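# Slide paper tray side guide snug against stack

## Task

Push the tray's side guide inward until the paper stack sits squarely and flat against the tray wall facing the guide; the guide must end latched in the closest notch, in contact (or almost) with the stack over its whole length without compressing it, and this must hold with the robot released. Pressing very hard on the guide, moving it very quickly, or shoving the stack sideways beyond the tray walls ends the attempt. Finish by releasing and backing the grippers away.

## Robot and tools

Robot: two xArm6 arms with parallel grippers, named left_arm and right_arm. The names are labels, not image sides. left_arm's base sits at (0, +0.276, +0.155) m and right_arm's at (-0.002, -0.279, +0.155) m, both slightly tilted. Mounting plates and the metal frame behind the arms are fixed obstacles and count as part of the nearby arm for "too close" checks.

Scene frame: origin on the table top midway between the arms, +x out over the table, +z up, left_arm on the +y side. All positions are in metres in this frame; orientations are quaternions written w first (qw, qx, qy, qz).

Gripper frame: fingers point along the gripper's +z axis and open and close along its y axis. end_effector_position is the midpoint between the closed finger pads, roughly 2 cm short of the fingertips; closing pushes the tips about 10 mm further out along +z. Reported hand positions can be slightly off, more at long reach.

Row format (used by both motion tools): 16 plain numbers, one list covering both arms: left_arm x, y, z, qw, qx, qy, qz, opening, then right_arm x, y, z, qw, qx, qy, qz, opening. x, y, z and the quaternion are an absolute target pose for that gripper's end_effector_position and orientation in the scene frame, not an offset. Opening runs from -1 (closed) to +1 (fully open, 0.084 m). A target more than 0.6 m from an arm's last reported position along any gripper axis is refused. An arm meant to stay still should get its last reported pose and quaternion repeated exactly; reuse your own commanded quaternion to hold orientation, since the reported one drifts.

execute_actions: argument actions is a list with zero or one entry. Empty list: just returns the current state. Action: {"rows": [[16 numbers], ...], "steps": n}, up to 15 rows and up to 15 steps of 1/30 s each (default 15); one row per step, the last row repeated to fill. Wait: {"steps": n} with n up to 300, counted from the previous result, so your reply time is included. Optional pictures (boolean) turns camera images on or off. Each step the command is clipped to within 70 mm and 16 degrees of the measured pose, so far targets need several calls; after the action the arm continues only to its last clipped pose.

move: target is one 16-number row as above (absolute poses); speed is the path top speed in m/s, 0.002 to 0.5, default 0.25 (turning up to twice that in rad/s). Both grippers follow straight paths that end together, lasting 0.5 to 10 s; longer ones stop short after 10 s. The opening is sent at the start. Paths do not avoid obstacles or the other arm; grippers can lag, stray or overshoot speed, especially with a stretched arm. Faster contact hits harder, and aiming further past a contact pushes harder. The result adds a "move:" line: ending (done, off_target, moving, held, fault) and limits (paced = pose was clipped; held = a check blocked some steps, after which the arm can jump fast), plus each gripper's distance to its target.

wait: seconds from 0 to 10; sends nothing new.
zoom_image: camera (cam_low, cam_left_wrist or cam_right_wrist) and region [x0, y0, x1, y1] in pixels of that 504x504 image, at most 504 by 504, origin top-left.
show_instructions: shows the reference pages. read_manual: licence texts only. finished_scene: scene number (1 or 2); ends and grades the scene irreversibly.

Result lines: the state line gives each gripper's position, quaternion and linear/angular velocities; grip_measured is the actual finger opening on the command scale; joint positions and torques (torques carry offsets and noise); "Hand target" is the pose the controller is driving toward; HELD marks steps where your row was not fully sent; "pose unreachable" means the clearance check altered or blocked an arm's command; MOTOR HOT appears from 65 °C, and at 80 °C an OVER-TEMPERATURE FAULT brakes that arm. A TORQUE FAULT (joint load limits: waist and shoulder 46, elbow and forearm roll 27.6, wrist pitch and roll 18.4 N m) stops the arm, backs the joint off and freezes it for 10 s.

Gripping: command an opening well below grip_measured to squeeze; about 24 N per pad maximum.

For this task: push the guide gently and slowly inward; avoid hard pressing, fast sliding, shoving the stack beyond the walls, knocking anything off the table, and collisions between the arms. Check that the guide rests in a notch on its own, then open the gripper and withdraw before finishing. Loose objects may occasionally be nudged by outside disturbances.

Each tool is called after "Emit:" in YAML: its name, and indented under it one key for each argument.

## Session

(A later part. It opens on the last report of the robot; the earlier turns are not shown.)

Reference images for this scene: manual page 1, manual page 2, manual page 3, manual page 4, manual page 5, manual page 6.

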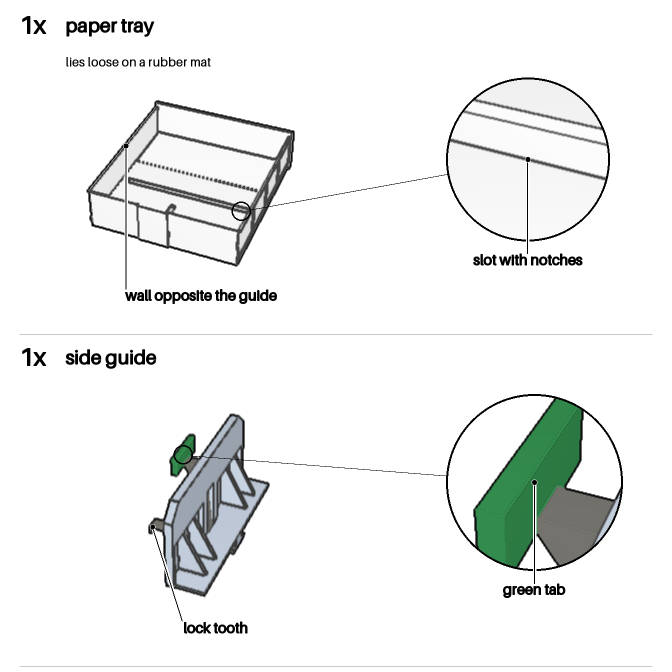

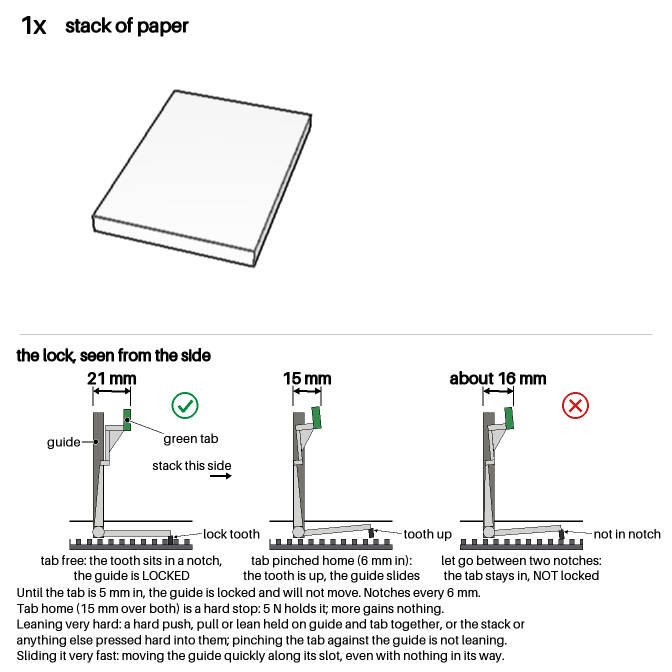

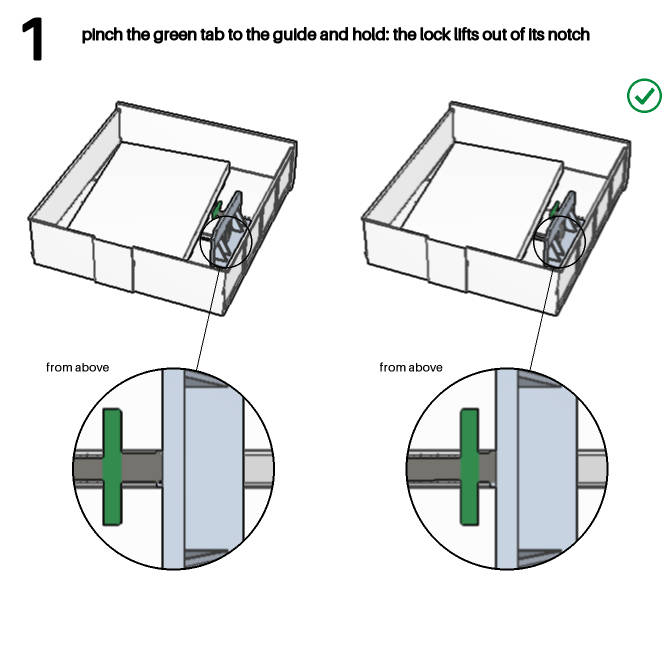

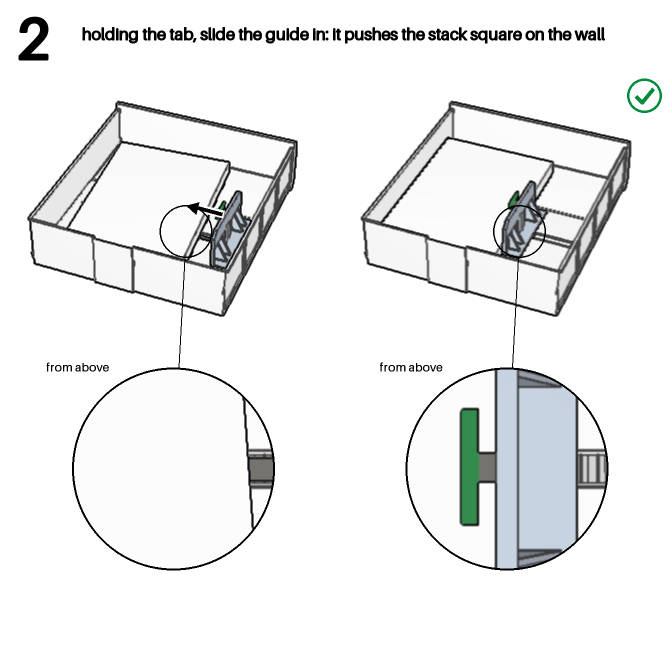

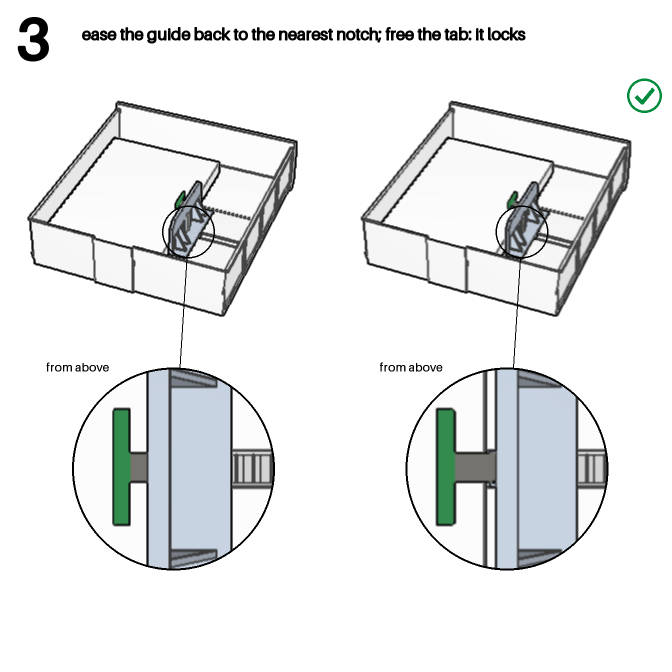

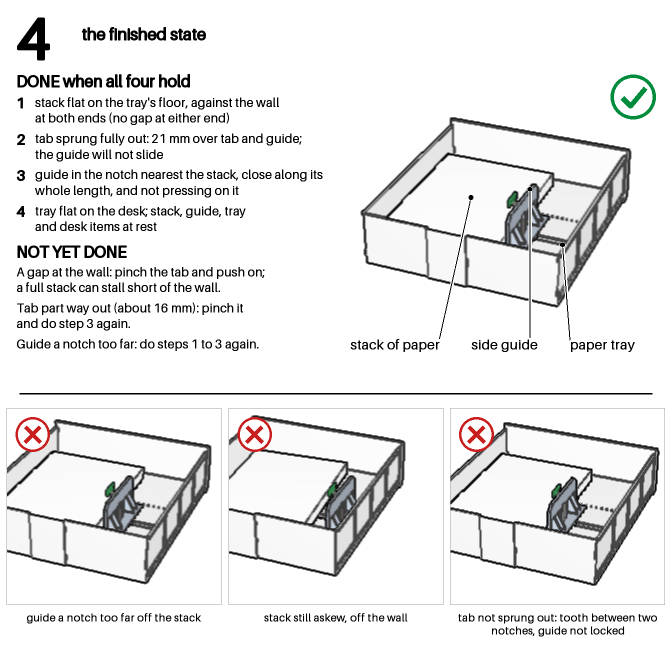

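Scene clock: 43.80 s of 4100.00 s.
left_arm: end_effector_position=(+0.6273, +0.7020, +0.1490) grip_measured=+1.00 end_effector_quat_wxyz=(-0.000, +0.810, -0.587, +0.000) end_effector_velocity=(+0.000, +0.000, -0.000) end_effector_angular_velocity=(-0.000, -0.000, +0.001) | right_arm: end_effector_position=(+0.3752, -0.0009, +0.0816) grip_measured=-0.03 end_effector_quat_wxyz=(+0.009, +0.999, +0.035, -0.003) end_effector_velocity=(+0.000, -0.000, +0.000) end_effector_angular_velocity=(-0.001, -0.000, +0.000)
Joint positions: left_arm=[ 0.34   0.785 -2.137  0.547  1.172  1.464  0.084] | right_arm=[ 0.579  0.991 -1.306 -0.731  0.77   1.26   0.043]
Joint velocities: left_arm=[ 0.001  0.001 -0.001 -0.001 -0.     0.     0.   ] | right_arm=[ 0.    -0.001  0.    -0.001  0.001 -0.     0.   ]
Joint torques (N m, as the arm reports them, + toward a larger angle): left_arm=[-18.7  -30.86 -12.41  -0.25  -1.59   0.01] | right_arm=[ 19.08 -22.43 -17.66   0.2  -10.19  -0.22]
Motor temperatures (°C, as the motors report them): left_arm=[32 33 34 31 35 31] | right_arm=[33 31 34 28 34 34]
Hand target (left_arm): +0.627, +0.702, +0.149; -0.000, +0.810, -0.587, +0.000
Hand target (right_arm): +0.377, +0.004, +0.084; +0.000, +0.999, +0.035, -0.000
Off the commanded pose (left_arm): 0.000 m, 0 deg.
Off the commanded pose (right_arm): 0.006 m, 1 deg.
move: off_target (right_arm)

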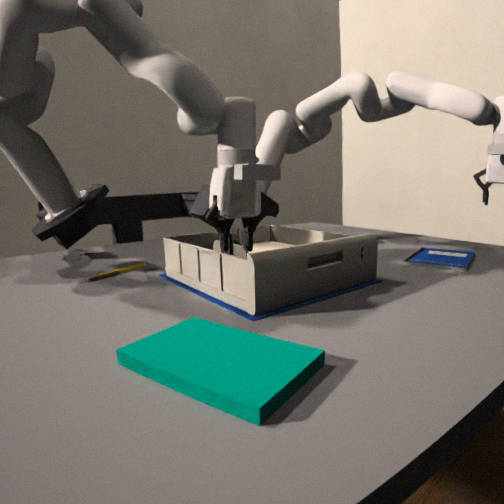

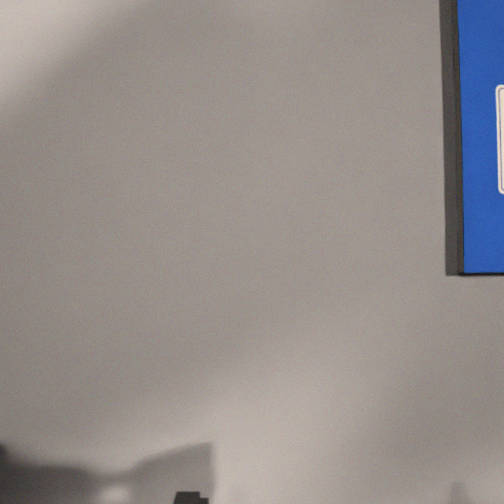

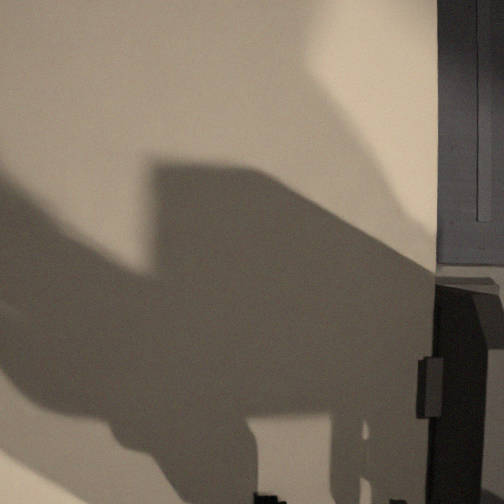

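Emit:
move:
  target: [0.6273,0.702,0.149,0,0.81,-0.587,0,1,0.3755,-0.009,0.0845,0,0.9994,0.035,0,0.15]
  speed: 0.01

Emit:
move:
  target: [0.6273,0.702,0.149,0,0.81,-0.587,0,1,0.345,-0.009,0.17,0,0.9994,0.035,0,0.15]
  speed: 0.06

Scene clock: 48.67 s of 4100.00 s.
left_arm: end_effector_position=(+0.6273, +0.7020, +0.1490) grip_measured=+1.00 end_effector_quat_wxyz=(-0.000, +0.810, -0.587, +0.000) end_effector_velocity=(+0.000, -0.001, -0.001) end_effector_angular_velocity=(-0.001, +0.001, -0.001) | right_arm: end_effector_position=(+0.3756, -0.0088, +0.0845) grip_measured=+0.14 end_effector_quat_wxyz=(+0.000, +0.999, +0.035, -0.000) end_effector_velocity=(-0.000, -0.002, +0.000) end_effector_angular_velocity=(+0.004, -0.001, -0.000)
Joint positions: left_arm=[ 0.34   0.785 -2.137  0.547  1.172  1.464  0.084] | right_arm=[ 0.563  0.955 -1.26  -0.752  0.74   1.266  0.05 ]
Joint velocities: left_arm=[-0.     0.001  0.001 -0.    -0.     0.     0.   ] | right_arm=[-0.004 -0.007  0.01  -0.004 -0.006  0.002 -0.   ]
Joint torques (N m, as the arm reports them, + toward a larger angle): left_arm=[-18.75 -31.07 -12.5   -0.39  -1.6   -0.08] | right_arm=[  9.85 -29.5  -11.69  -0.39  -0.43   0.51]
Motor temperatures (°C, as the motors report them): left_arm=[32 33 34 31 35 31] | right_arm=[33 31 34 28 34 34]
Hand target (left_arm): +0.627, +0.702, +0.149; -0.000, +0.810, -0.587, +0.000
Hand target (right_arm): +0.376, -0.009, +0.085; +0.000, +0.999, +0.035, +0.000
Off the commanded pose (left_arm): 0.000 m, 0 deg.
Off the commanded pose (right_arm): 0.000 m, 0 deg.
After step 90, 0.73 s passed at rest.
move: done

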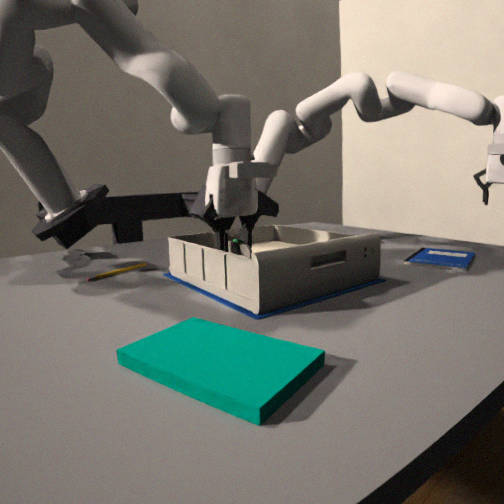

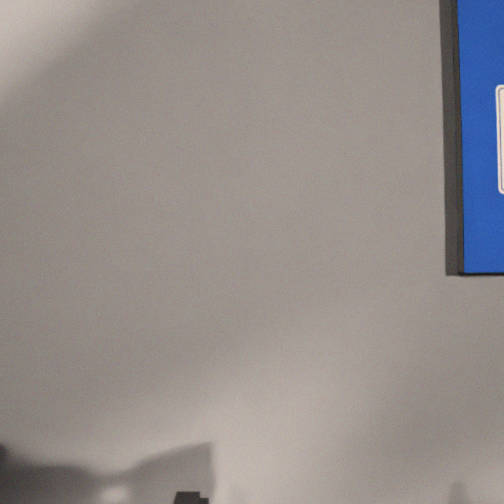

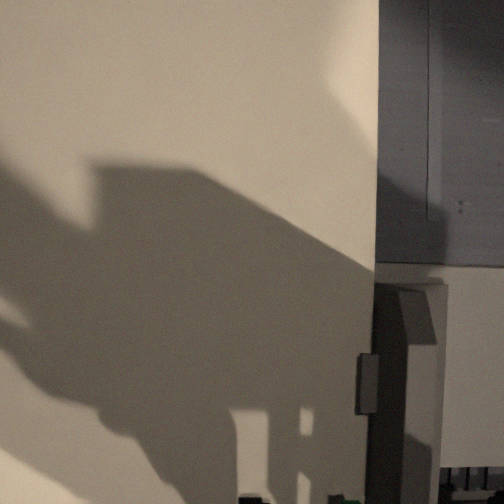

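Scene clock: 50.57 s of 4100.00 s.
left_arm: end_effector_position=(+0.6273, +0.7020, +0.1490) grip_measured=+1.00 end_effector_quat_wxyz=(+0.000, +0.810, -0.587, +0.000) end_effector_velocity=(+0.000, -0.000, +0.001) end_effector_angular_velocity=(+0.001, -0.000, -0.000) | right_arm: end_effector_position=(+0.3448, -0.0092, +0.1696) grip_measured=+0.14 end_effector_quat_wxyz=(+0.000, +0.999, +0.035, -0.000) end_effector_velocity=(-0.001, -0.000, +0.002) end_effector_angular_velocity=(-0.001, +0.001, -0.001)
Joint positions: left_arm=[ 0.34   0.785 -2.137  0.547  1.172  1.464  0.084] | right_arm=[ 0.698  0.751 -1.153 -0.6    0.845  1.231  0.05 ]
Joint velocities: left_arm=[-0.001 -0.    -0.001  0.001  0.001 -0.     0.   ] | right_arm=[ 0.003 -0.004  0.001  0.004  0.004 -0.001  0.   ]
Joint torques (N m, as the arm reports them, + toward a larger angle): left_arm=[-18.71 -30.98 -12.47  -0.32  -1.5   -0.03] | right_arm=[  9.11 -27.63 -13.27  -0.52  -0.7    0.4 ]
Motor temperatures (°C, as the motors report them): left_arm=[32 33 34 31 35 31] | right_arm=[33 31 34 28 34 34]
Hand target (left_arm): +0.627, +0.702, +0.149; -0.000, +0.810, -0.587, -0.000
Hand target (right_arm): +0.345, -0.009, +0.170; -0.000, +0.999, +0.035, -0.000
Off the commanded pose (left_arm): 0.000 m, 0 deg.
Off the commanded pose (right_arm): 0.000 m, 0 deg.
move: done

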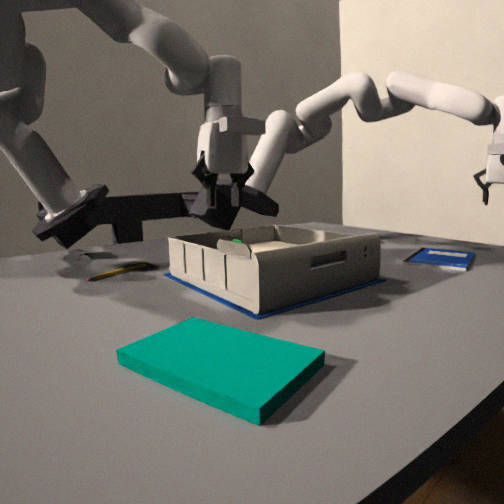

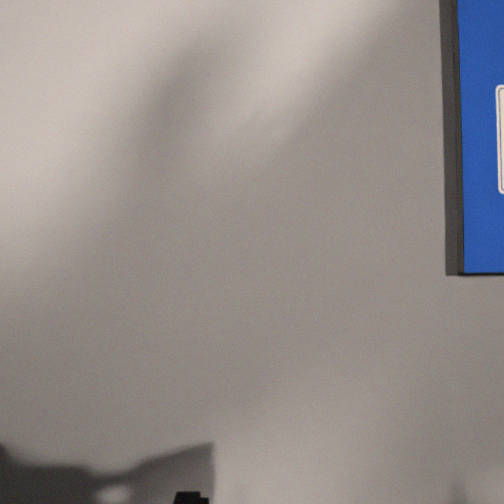

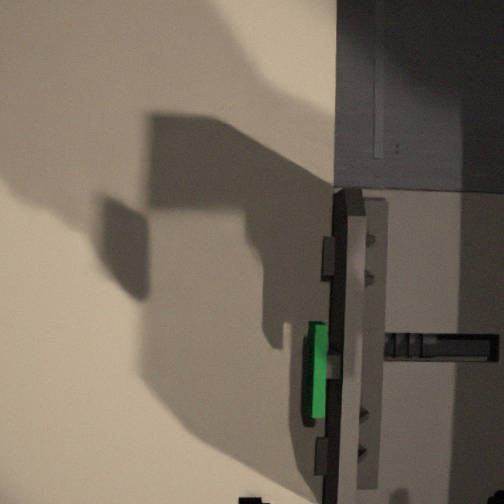

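Emit:
move:
  target: [0.6273,0.702,0.149,0,0.81,-0.587,0,1,0.376,-0.009,0.086,0,0.9998,0.0175,0,0.0]
  speed: 0.06

Emit:
move:
  target: [0.6273,0.702,0.149,0,0.81,-0.587,0,1,0.376,-0.0105,0.086,0,0.9998,0.0175,0,-0.72]
  speed: 0.005

Emit:
move:
  target: [0.6273,0.702,0.149,0,0.81,-0.587,0,1,0.376,-0.0135,0.086,0,0.9998,0.0175,0,-0.72]
  speed: 0.004

Scene clock: 63.70 s of 4100.00 s.
left_arm: end_effector_position=(+0.6273, +0.7020, +0.1490) grip_measured=+1.00 end_effector_quat_wxyz=(-0.000, +0.810, -0.587, +0.000) end_effector_velocity=(+0.000, -0.000, -0.001) end_effector_angular_velocity=(+0.000, +0.001, -0.001) | right_arm: end_effector_position=(+0.3762, -0.0088, +0.0863) grip_measured=-0.01 end_effector_quat_wxyz=(-0.000, +1.000, +0.017, +0.000) end_effector_velocity=(-0.000, -0.000, -0.003) end_effector_angular_velocity=(-0.001, +0.002, -0.000)
Joint positions: left_arm=[ 0.34   0.785 -2.137  0.547  1.172  1.464  0.084] | right_arm=[ 0.564  0.952 -1.26  -0.748  0.742  1.298  0.044]
Joint velocities: left_arm=[-0.     0.001 -0.     0.001 -0.     0.    -0.   ] | right_arm=[-0.003  0.006 -0.002 -0.003 -0.002  0.001 -0.   ]
Joint torques (N m, as the arm reports them, + toward a larger angle): left_arm=[-18.69 -30.97 -12.34  -0.28  -1.52  -0.03] | right_arm=[ 10.25 -29.02 -11.49  -0.78  -0.39   0.42]
Motor temperatures (°C, as the motors report them): left_arm=[32 33 34 31 35 31] | right_arm=[33 31 34 28 34 34]
Hand target (left_arm): +0.627, +0.702, +0.149; -0.000, +0.810, -0.587, +0.000
Hand target (right_arm): +0.376, -0.009, +0.086; +0.000, +1.000, +0.017, +0.000
Off the commanded pose (left_arm): 0.000 m, 0 deg.
Off the commanded pose (right_arm): 0.000 m, 0 deg.
After step 90, 8.23 s passed at rest.
move: done

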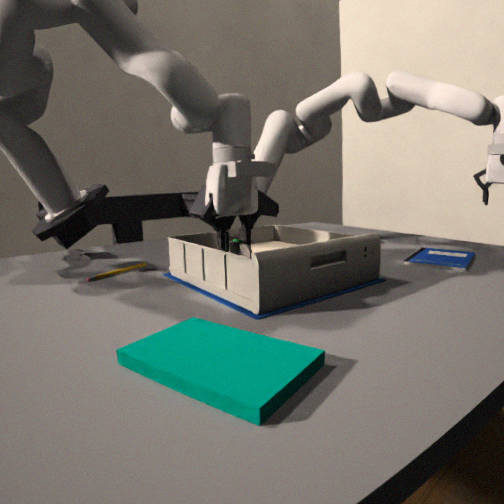

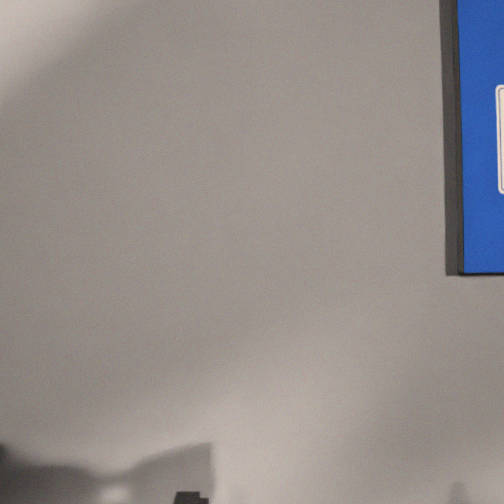

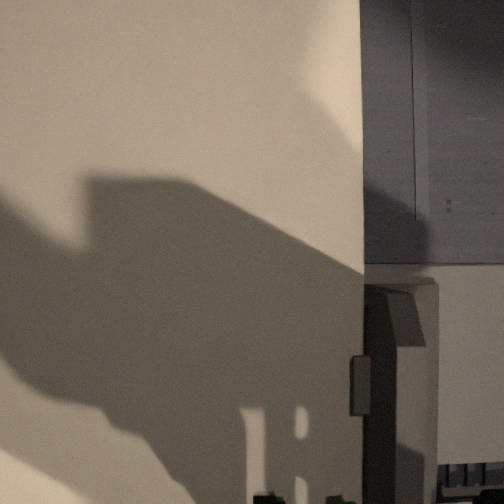

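Scene clock: 64.40 s of 4100.00 s.
left_arm: end_effector_position=(+0.6273, +0.7020, +0.1490) grip_measured=+1.00 end_effector_quat_wxyz=(+0.000, +0.810, -0.587, +0.000) end_effector_velocity=(+0.000, -0.003, -0.002) end_effector_angular_velocity=(-0.003, +0.002, -0.003) | right_arm: end_effector_position=(+0.3762, -0.0103, +0.0862) grip_measured=-0.66 end_effector_quat_wxyz=(-0.000, +1.000, +0.017, +0.000) end_effector_velocity=(-0.001, -0.000, -0.001) end_effector_angular_velocity=(-0.001, +0.001, +0.001)
Joint positions: left_arm=[ 0.34   0.785 -2.137  0.547  1.172  1.464  0.084] | right_arm=[ 0.562  0.948 -1.255 -0.751  0.74   1.298  0.015]
Joint velocities: left_arm=[-0.001  0.003  0.001 -0.002  0.     0.    -0.   ] | right_arm=[-0.    -0.001  0.003 -0.    -0.001  0.     0.   ]
Joint torques (N m, as the arm reports them, + toward a larger angle): left_arm=[-18.65 -30.84 -12.48  -0.35  -1.57  -0.11] | right_arm=[  9.79 -28.4  -10.83  -0.65  -0.5    0.74]
Motor temperatures (°C, as the motors report them): left_arm=[32 33 34 31 35 31] | right_arm=[33 31 34 28 34 34]
Hand target (left_arm): +0.627, +0.702, +0.149; -0.000, +0.810, -0.587, +0.000
Hand target (right_arm): +0.376, -0.011, +0.086; +0.000, +1.000, +0.018, -0.000
Off the commanded pose (left_arm): 0.000 m, 0 deg.
Off the commanded pose (right_arm): 0.000 m, 0 deg.
move: done

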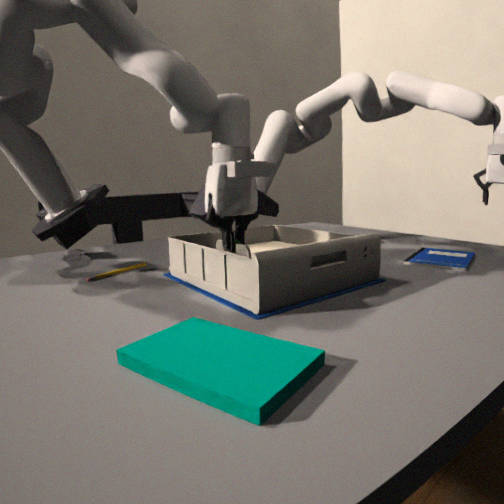

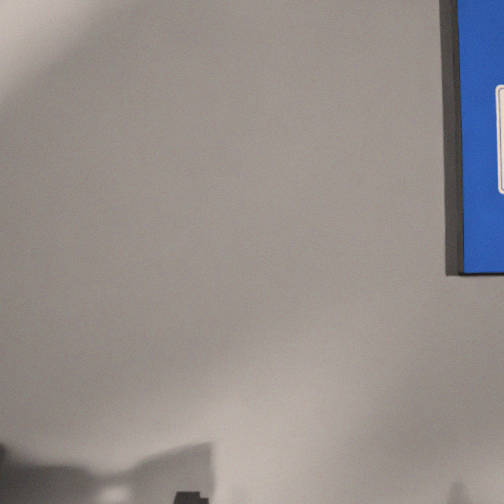

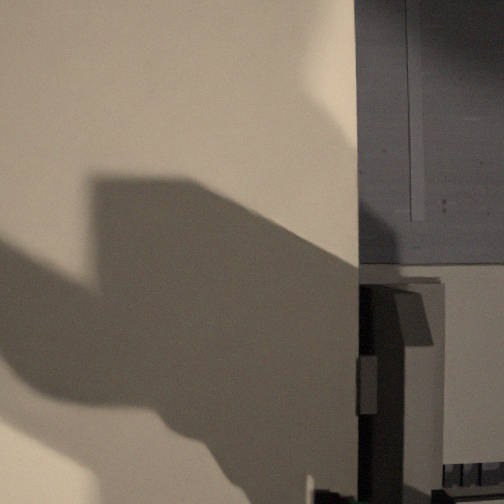

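Scene clock: 65.43 s of 4100.00 s.
left_arm: end_effector_position=(+0.6273, +0.7020, +0.1490) grip_measured=+1.00 end_effector_quat_wxyz=(+0.000, +0.810, -0.587, -0.000) end_effector_velocity=(-0.001, -0.000, -0.001) end_effector_angular_velocity=(-0.000, +0.002, -0.001) | right_arm: end_effector_position=(+0.3762, -0.0134, +0.0862) grip_measured=-0.66 end_effector_quat_wxyz=(-0.000, +1.000, +0.017, +0.000) end_effector_velocity=(-0.000, -0.001, -0.001) end_effector_angular_velocity=(-0.001, +0.001, +0.000)
Joint positions: left_arm=[ 0.34   0.785 -2.137  0.547  1.172  1.464  0.084] | right_arm=[ 0.557  0.941 -1.246 -0.756  0.738  1.299  0.015]
Joint velocities: left_arm=[ 0.001  0.     0.002  0.001 -0.001  0.     0.   ] | right_arm=[-0.001  0.001  0.001 -0.001 -0.     0.    -0.   ]
Joint torques (N m, as the arm reports them, + toward a larger angle): left_arm=[-18.72 -31.05 -12.44  -0.34  -1.51  -0.01] | right_arm=[ 10.33 -27.1  -10.27  -0.43  -0.07   0.81]
Motor temperatures (°C, as the motors report them): left_arm=[32 33 34 31 35 31] | right_arm=[33 31 34 28 34 34]
Hand target (left_arm): +0.627, +0.702, +0.149; -0.000, +0.810, -0.587, +0.000
Hand target (right_arm): +0.376, -0.014, +0.086; +0.000, +1.000, +0.017, +0.000
Off the commanded pose (left_arm): 0.000 m, 0 deg.
Off the commanded pose (right_arm): 0.000 m, 0 deg.
move: done

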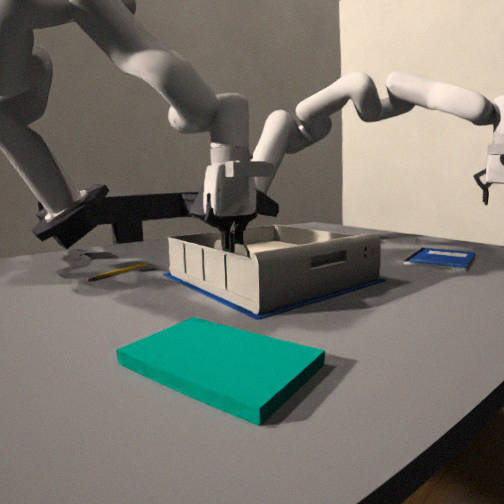

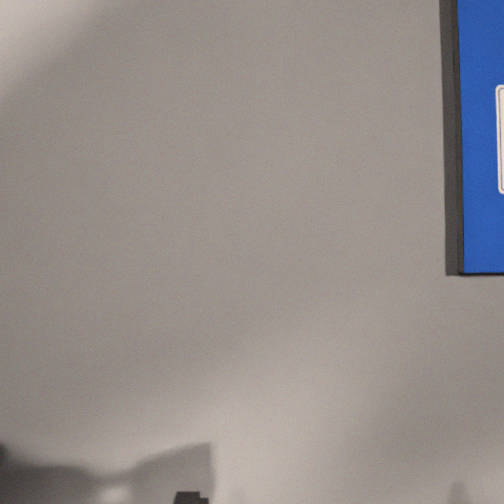

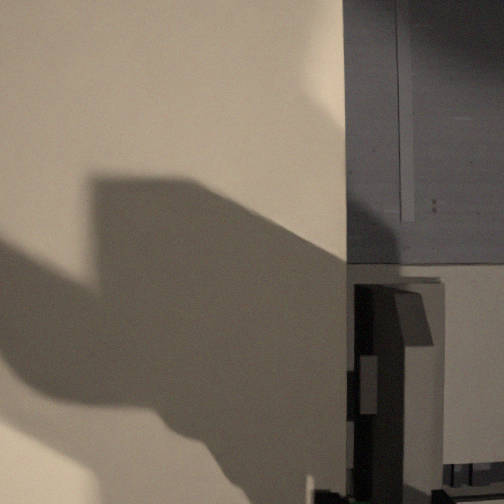

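Emit:
move:
  target: [0.6273,0.702,0.149,0,0.81,-0.587,0,1,0.376,-0.011,0.086,0,0.9998,0.0175,0,-0.25]
  speed: 0.005

Emit:
move:
  target: [0.6273,0.702,0.149,0,0.81,-0.587,0,1,0.345,-0.009,0.17,0,0.9994,0.035,0,-0.25]
  speed: 0.08

Scene clock: 68.93 s of 4100.00 s.
left_arm: end_effector_position=(+0.6273, +0.7020, +0.1490) grip_measured=+1.00 end_effector_quat_wxyz=(+0.000, +0.810, -0.587, -0.000) end_effector_velocity=(+0.000, -0.000, +0.001) end_effector_angular_velocity=(-0.002, -0.001, +0.002) | right_arm: end_effector_position=(+0.3759, -0.0111, +0.0860) grip_measured=-0.27 end_effector_quat_wxyz=(+0.000, +1.000, +0.018, -0.000) end_effector_velocity=(+0.002, +0.001, +0.001) end_effector_angular_velocity=(+0.002, -0.002, -0.002)
Joint positions: left_arm=[ 0.34   0.785 -2.137  0.547  1.172  1.464  0.084] | right_arm=[ 0.561  0.947 -1.253 -0.752  0.74   1.299  0.032]
Joint velocities: left_arm=[-0.001 -0.001 -0.002 -0.003  0.002  0.    -0.   ] | right_arm=[ 0.     0.001 -0.005  0.001  0.001 -0.    -0.   ]
Joint torques (N m, as the arm reports them, + toward a larger angle): left_arm=[-18.59 -30.89 -12.48  -0.32  -1.59  -0.05] | right_arm=[ 10.6  -29.81 -11.8   -0.87  -0.8    0.42]
Motor temperatures (°C, as the motors report them): left_arm=[32 33 34 31 35 31] | right_arm=[33 31 34 28 34 34]
Hand target (left_arm): +0.627, +0.702, +0.149; -0.000, +0.810, -0.587, +0.000
Hand target (right_arm): +0.376, -0.011, +0.086; -0.000, +1.000, +0.018, -0.000
Off the commanded pose (left_arm): 0.000 m, 0 deg.
Off the commanded pose (right_arm): 0.000 m, 0 deg.
move: done

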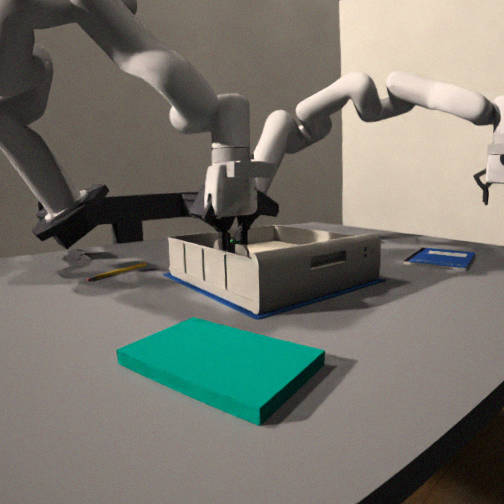

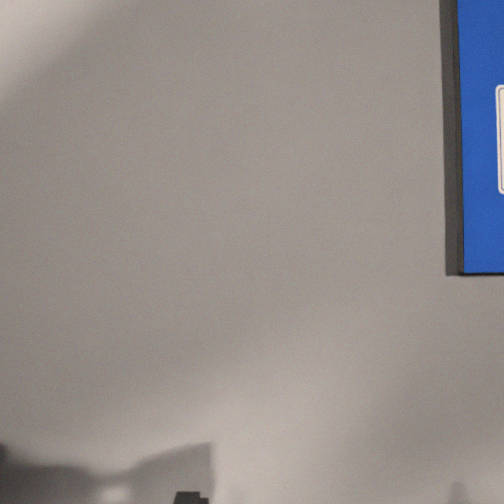

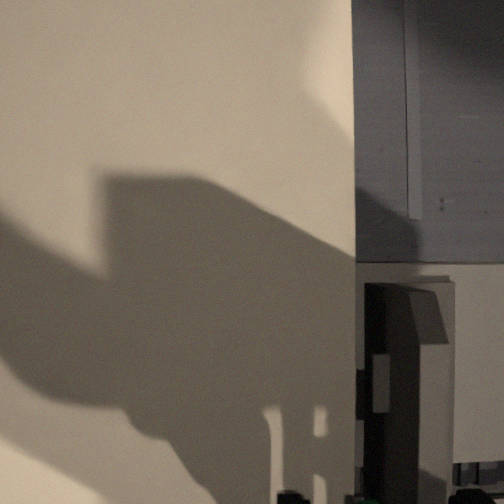

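Scene clock: 70.47 s of 4100.00 s.
left_arm: end_effector_position=(+0.6273, +0.7020, +0.1490) grip_measured=+1.00 end_effector_quat_wxyz=(+0.000, +0.810, -0.587, -0.000) end_effector_velocity=(+0.000, -0.000, +0.000) end_effector_angular_velocity=(-0.000, +0.000, +0.000) | right_arm: end_effector_position=(+0.3448, -0.0092, +0.1696) grip_measured=-0.27 end_effector_quat_wxyz=(+0.000, +0.999, +0.035, -0.000) end_effector_velocity=(-0.001, -0.000, +0.002) end_effector_angular_velocity=(-0.001, +0.001, +0.001)
Joint positions: left_arm=[ 0.34   0.785 -2.137  0.547  1.172  1.464  0.084] | right_arm=[ 0.698  0.751 -1.153 -0.6    0.845  1.231  0.032]
Joint velocities: left_arm=[-0.     0.001 -0.001 -0.     0.001  0.    -0.   ] | right_arm=[ 0.003 -0.004  0.002  0.004  0.003 -0.002  0.   ]
Joint torques (N m, as the arm reports them, + toward a larger angle): left_arm=[-18.66 -30.64 -12.46  -0.27  -1.58   0.06] | right_arm=[  9.01 -27.58 -13.37  -0.46  -0.57   0.48]
Motor temperatures (°C, as the motors report them): left_arm=[32 33 34 31 35 31] | right_arm=[33 31 34 28 34 34]
Hand target (left_arm): +0.627, +0.702, +0.149; +0.000, +0.810, -0.587, +0.000
Hand target (right_arm): +0.345, -0.009, +0.170; -0.000, +0.999, +0.035, -0.000
Off the commanded pose (left_arm): 0.000 m, 0 deg.
Off the commanded pose (right_arm): 0.001 m, 0 deg.
move: done

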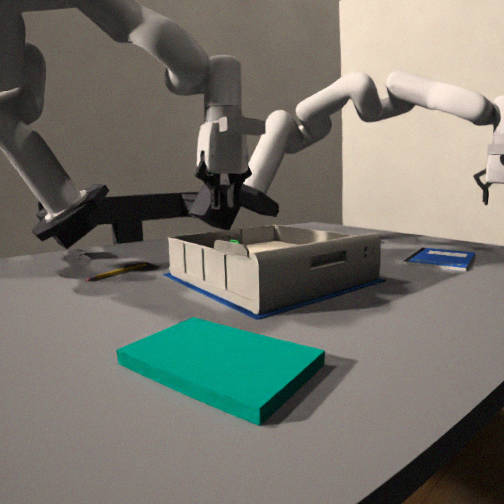

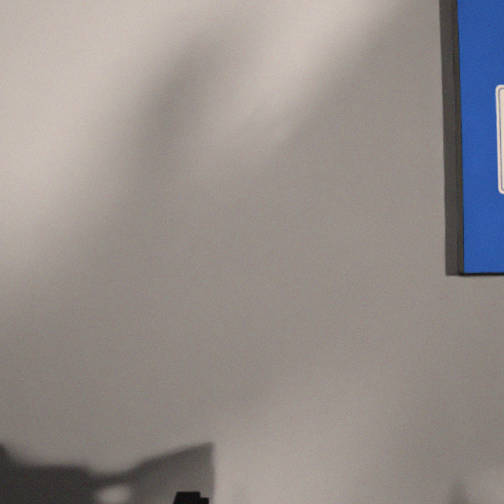

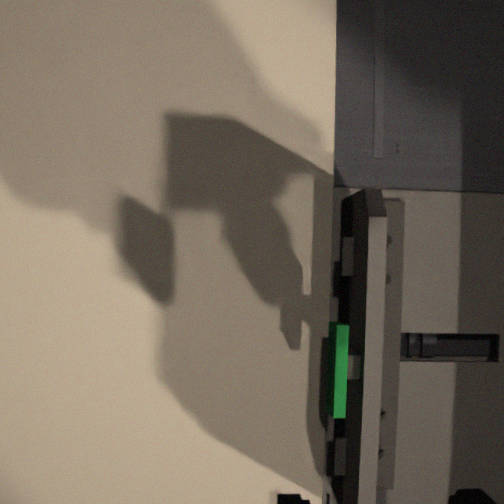

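Emit:
move:
  target: [0.6273,0.702,0.149,0,0.81,-0.587,0,1,0.376,-0.0145,0.086,0,0.9998,0.0175,0,0.0]
  speed: 0.08

Emit:
move:
  target: [0.6273,0.702,0.149,0,0.81,-0.587,0,1,0.376,-0.016,0.086,0,0.9998,0.0175,0,-0.72]
  speed: 0.005

Emit:
move:
  target: [0.6273,0.702,0.149,0,0.81,-0.587,0,1,0.376,-0.013,0.086,0,0.9998,0.0175,0,-0.72]
  speed: 0.004

Emit:
move:
  target: [0.6273,0.702,0.149,0,0.81,-0.587,0,1,0.376,-0.013,0.086,0,0.9998,0.0175,0,-0.45]
  speed: 0.005

Scene clock: 78.33 s of 4100.00 s.
left_arm: end_effector_position=(+0.6273, +0.7020, +0.1490) grip_measured=+1.00 end_effector_quat_wxyz=(+0.000, +0.810, -0.587, -0.000) end_effector_velocity=(+0.001, +0.000, +0.001) end_effector_angular_velocity=(-0.000, -0.003, +0.000) | right_arm: end_effector_position=(+0.3762, -0.0143, +0.0864) grip_measured=-0.01 end_effector_quat_wxyz=(-0.000, +1.000, +0.018, +0.000) end_effector_velocity=(+0.001, -0.000, -0.003) end_effector_angular_velocity=(-0.001, +0.001, -0.001)
Joint positions: left_arm=[ 0.34   0.785 -2.137  0.547  1.172  1.464  0.084] | right_arm=[ 0.556  0.938 -1.243 -0.757  0.738  1.299  0.044]
Joint velocities: left_arm=[-0.001 -0.002 -0.    -0.001 -0.001  0.    -0.   ] | right_arm=[-0.004  0.006 -0.004 -0.004 -0.002  0.002  0.   ]
Joint torques (N m, as the arm reports them, + toward a larger angle): left_arm=[-18.74 -30.8  -12.5   -0.41  -1.54   0.  ] | right_arm=[  9.64 -28.84 -11.65  -0.52  -0.71   0.42]
Motor temperatures (°C, as the motors report them): left_arm=[32 33 34 31 35 31] | right_arm=[33 31 34 28 33 34]
Hand target (left_arm): +0.627, +0.702, +0.149; -0.000, +0.810, -0.587, +0.000
Hand target (right_arm): +0.376, -0.014, +0.086; +0.000, +1.000, +0.017, +0.000
Off the commanded pose (left_arm): 0.000 m, 0 deg.
Off the commanded pose (right_arm): 0.001 m, 0 deg.
After step 90, 3.33 s passed at rest.
move: done

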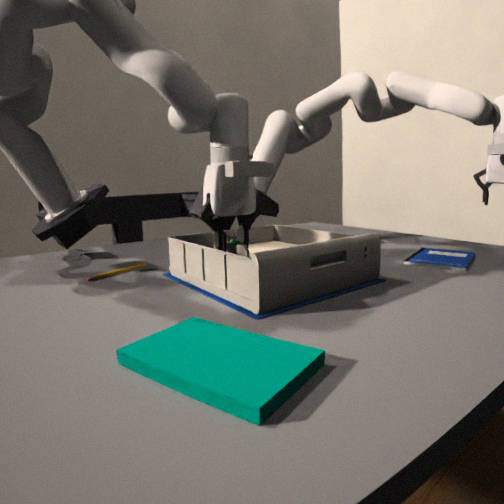

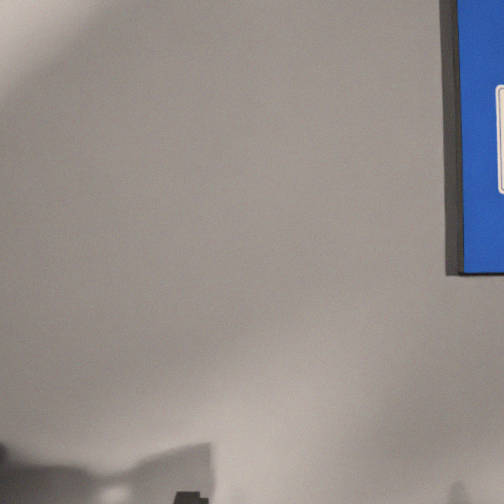

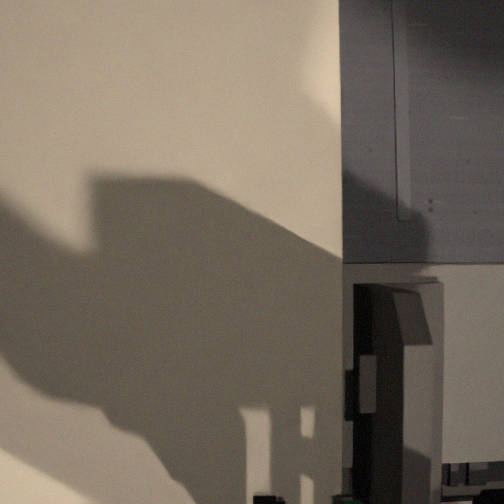

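Scene clock: 79.03 s of 4100.00 s.
left_arm: end_effector_position=(+0.6273, +0.7020, +0.1490) grip_measured=+1.00 end_effector_quat_wxyz=(+0.000, +0.810, -0.587, +0.000) end_effector_velocity=(-0.000, -0.000, -0.000) end_effector_angular_velocity=(-0.000, +0.001, +0.000) | right_arm: end_effector_position=(+0.3762, -0.0158, +0.0863) grip_measured=-0.66 end_effector_quat_wxyz=(-0.000, +1.000, +0.017, +0.000) end_effector_velocity=(+0.000, -0.000, +0.000) end_effector_angular_velocity=(+0.001, -0.000, -0.001)
Joint positions: left_arm=[ 0.34   0.785 -2.137  0.547  1.172  1.464  0.084] | right_arm=[ 0.553  0.934 -1.238 -0.76   0.736  1.3    0.015]
Joint velocities: left_arm=[ 0.     0.     0.     0.     0.001 -0.001 -0.   ] | right_arm=[-0.001 -0.001  0.001 -0.001 -0.001  0.001 -0.   ]
Joint torques (N m, as the arm reports them, + toward a larger angle): left_arm=[-18.61 -30.9  -12.44  -0.24  -1.56  -0.02] | right_arm=[  9.45 -28.16 -11.02  -0.36  -0.28   0.77]
Motor temperatures (°C, as the motors report them): left_arm=[32 33 34 31 35 31] | right_arm=[33 31 34 28 33 34]
Hand target (left_arm): +0.627, +0.702, +0.149; +0.000, +0.810, -0.587, +0.000
Hand target (right_arm): +0.376, -0.016, +0.086; +0.000, +1.000, +0.018, -0.000
Off the commanded pose (left_arm): 0.000 m, 0 deg.
Off the commanded pose (right_arm): 0.000 m, 0 deg.
move: done

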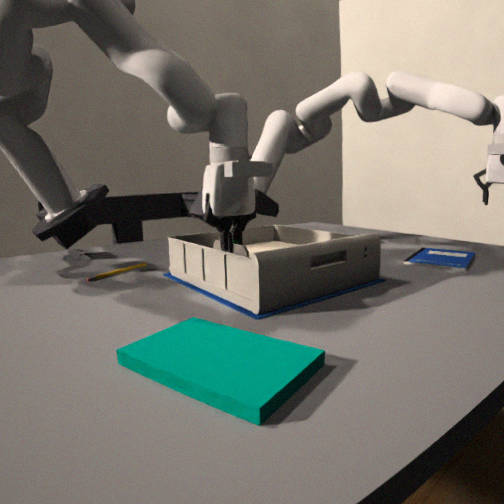

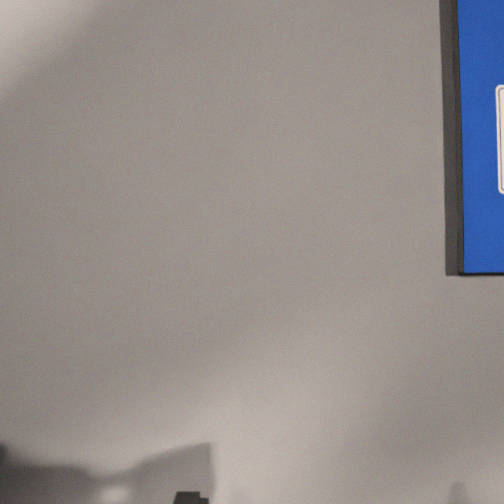

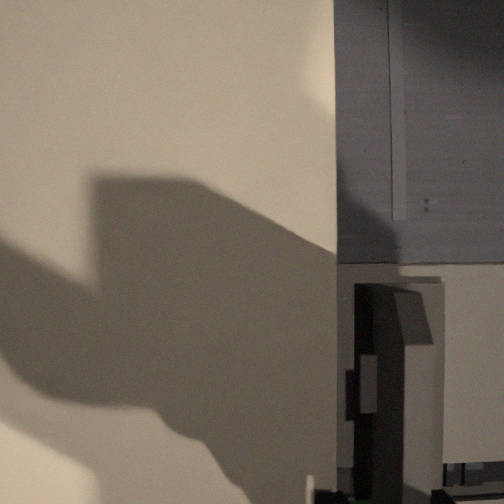

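Scene clock: 79.97 s of 4100.00 s.
left_arm: end_effector_position=(+0.6273, +0.7020, +0.1490) grip_measured=+1.00 end_effector_quat_wxyz=(+0.000, +0.810, -0.587, +0.000) end_effector_velocity=(+0.000, -0.001, -0.000) end_effector_angular_velocity=(-0.001, +0.001, -0.001) | right_arm: end_effector_position=(+0.3761, -0.0129, +0.0862) grip_measured=-0.66 end_effector_quat_wxyz=(-0.000, +1.000, +0.018, +0.000) end_effector_velocity=(-0.001, +0.001, -0.001) end_effector_angular_velocity=(-0.001, +0.001, +0.001)
Joint positions: left_arm=[ 0.34   0.785 -2.137  0.547  1.172  1.464  0.084] | right_arm=[ 0.558  0.941 -1.247 -0.755  0.738  1.299  0.015]
Joint velocities: left_arm=[-0.001  0.001 -0.    -0.001  0.001  0.     0.   ] | right_arm=[ 0.002  0.003 -0.002  0.001  0.001 -0.     0.   ]
Joint torques (N m, as the arm reports them, + toward a larger angle): left_arm=[-18.71 -31.25 -12.66  -0.37  -1.54  -0.03] | right_arm=[  8.24 -26.49 -10.82  -0.93  -0.42   0.56]
Motor temperatures (°C, as the motors report them): left_arm=[32 33 34 31 35 31] | right_arm=[33 31 34 28 33 34]
Hand target (left_arm): +0.627, +0.702, +0.149; -0.000, +0.810, -0.587, +0.000
Hand target (right_arm): +0.376, -0.013, +0.086; -0.000, +1.000, +0.018, -0.000
Off the commanded pose (left_arm): 0.000 m, 0 deg.
Off the commanded pose (right_arm): 0.000 m, 0 deg.
move: done

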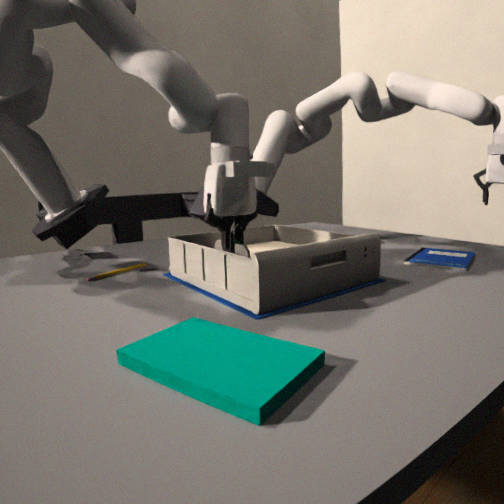

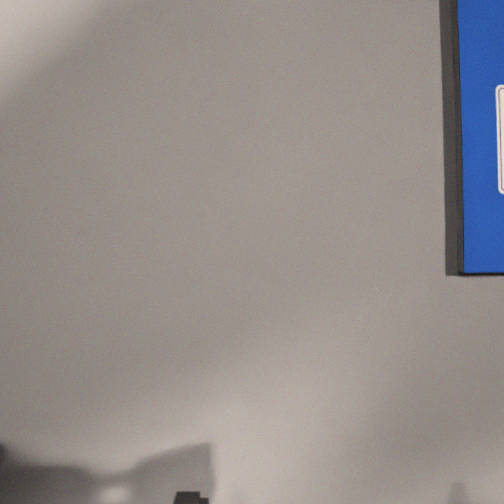

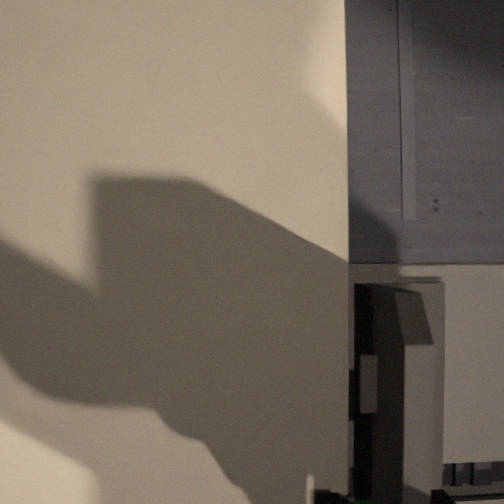

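Scene clock: 80.67 s of 4100.00 s.
left_arm: end_effector_position=(+0.6273, +0.7020, +0.1490) grip_measured=+1.00 end_effector_quat_wxyz=(+0.000, +0.810, -0.587, -0.000) end_effector_velocity=(+0.000, -0.001, -0.000) end_effector_angular_velocity=(-0.002, -0.000, -0.001) | right_arm: end_effector_position=(+0.3760, -0.0130, +0.0860) grip_measured=-0.47 end_effector_quat_wxyz=(+0.000, +1.000, +0.017, -0.000) end_effector_velocity=(-0.000, -0.000, +0.000) end_effector_angular_velocity=(+0.000, +0.000, -0.000)
Joint positions: left_arm=[ 0.34   0.785 -2.137  0.547  1.172  1.464  0.084] | right_arm=[ 0.558  0.942 -1.247 -0.755  0.738  1.299  0.024]
Joint velocities: left_arm=[-0.001  0.     0.002 -0.001 -0.001 -0.     0.   ] | right_arm=[-0.    -0.001  0.001  0.    -0.     0.     0.   ]
Joint torques (N m, as the arm reports them, + toward a larger angle): left_arm=[-18.55 -30.89 -12.44  -0.45  -1.61  -0.01] | right_arm=[ 10.12 -29.06 -12.04  -0.75  -0.64   0.26]
Motor temperatures (°C, as the motors report them): left_arm=[32 33 34 31 35 31] | right_arm=[33 31 34 28 33 34]
Hand target (left_arm): +0.627, +0.702, +0.149; -0.000, +0.810, -0.587, +0.000
Hand target (right_arm): +0.376, -0.013, +0.086; -0.000, +1.000, +0.018, -0.000
Off the commanded pose (left_arm): 0.000 m, 0 deg.
Off the commanded pose (right_arm): 0.000 m, 0 deg.
move: done

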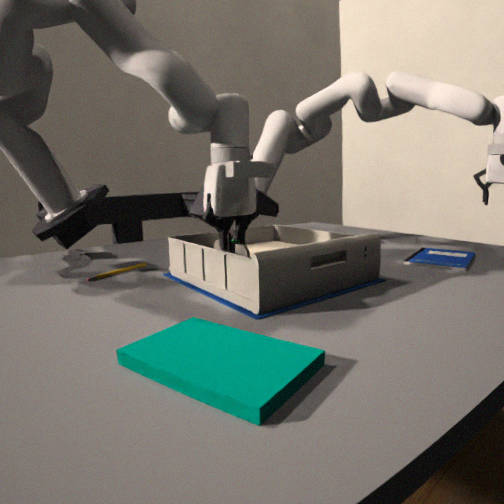

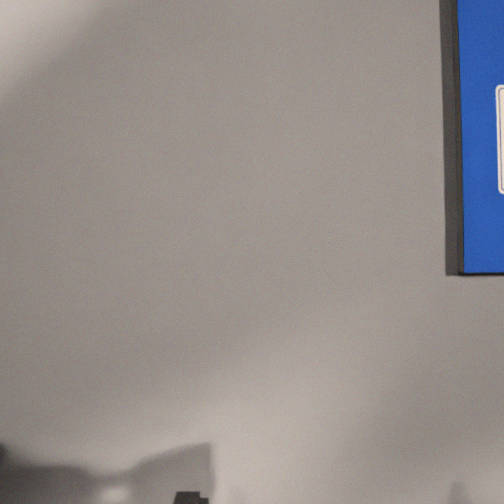

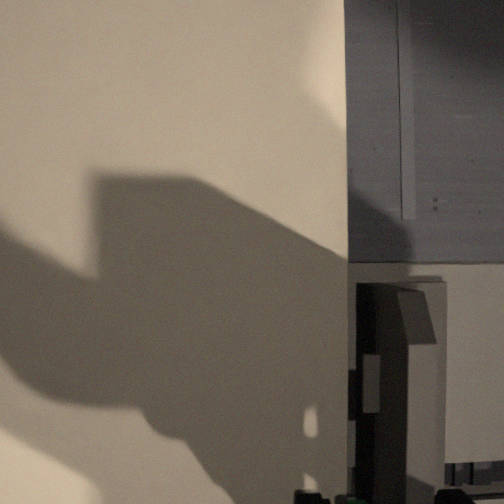

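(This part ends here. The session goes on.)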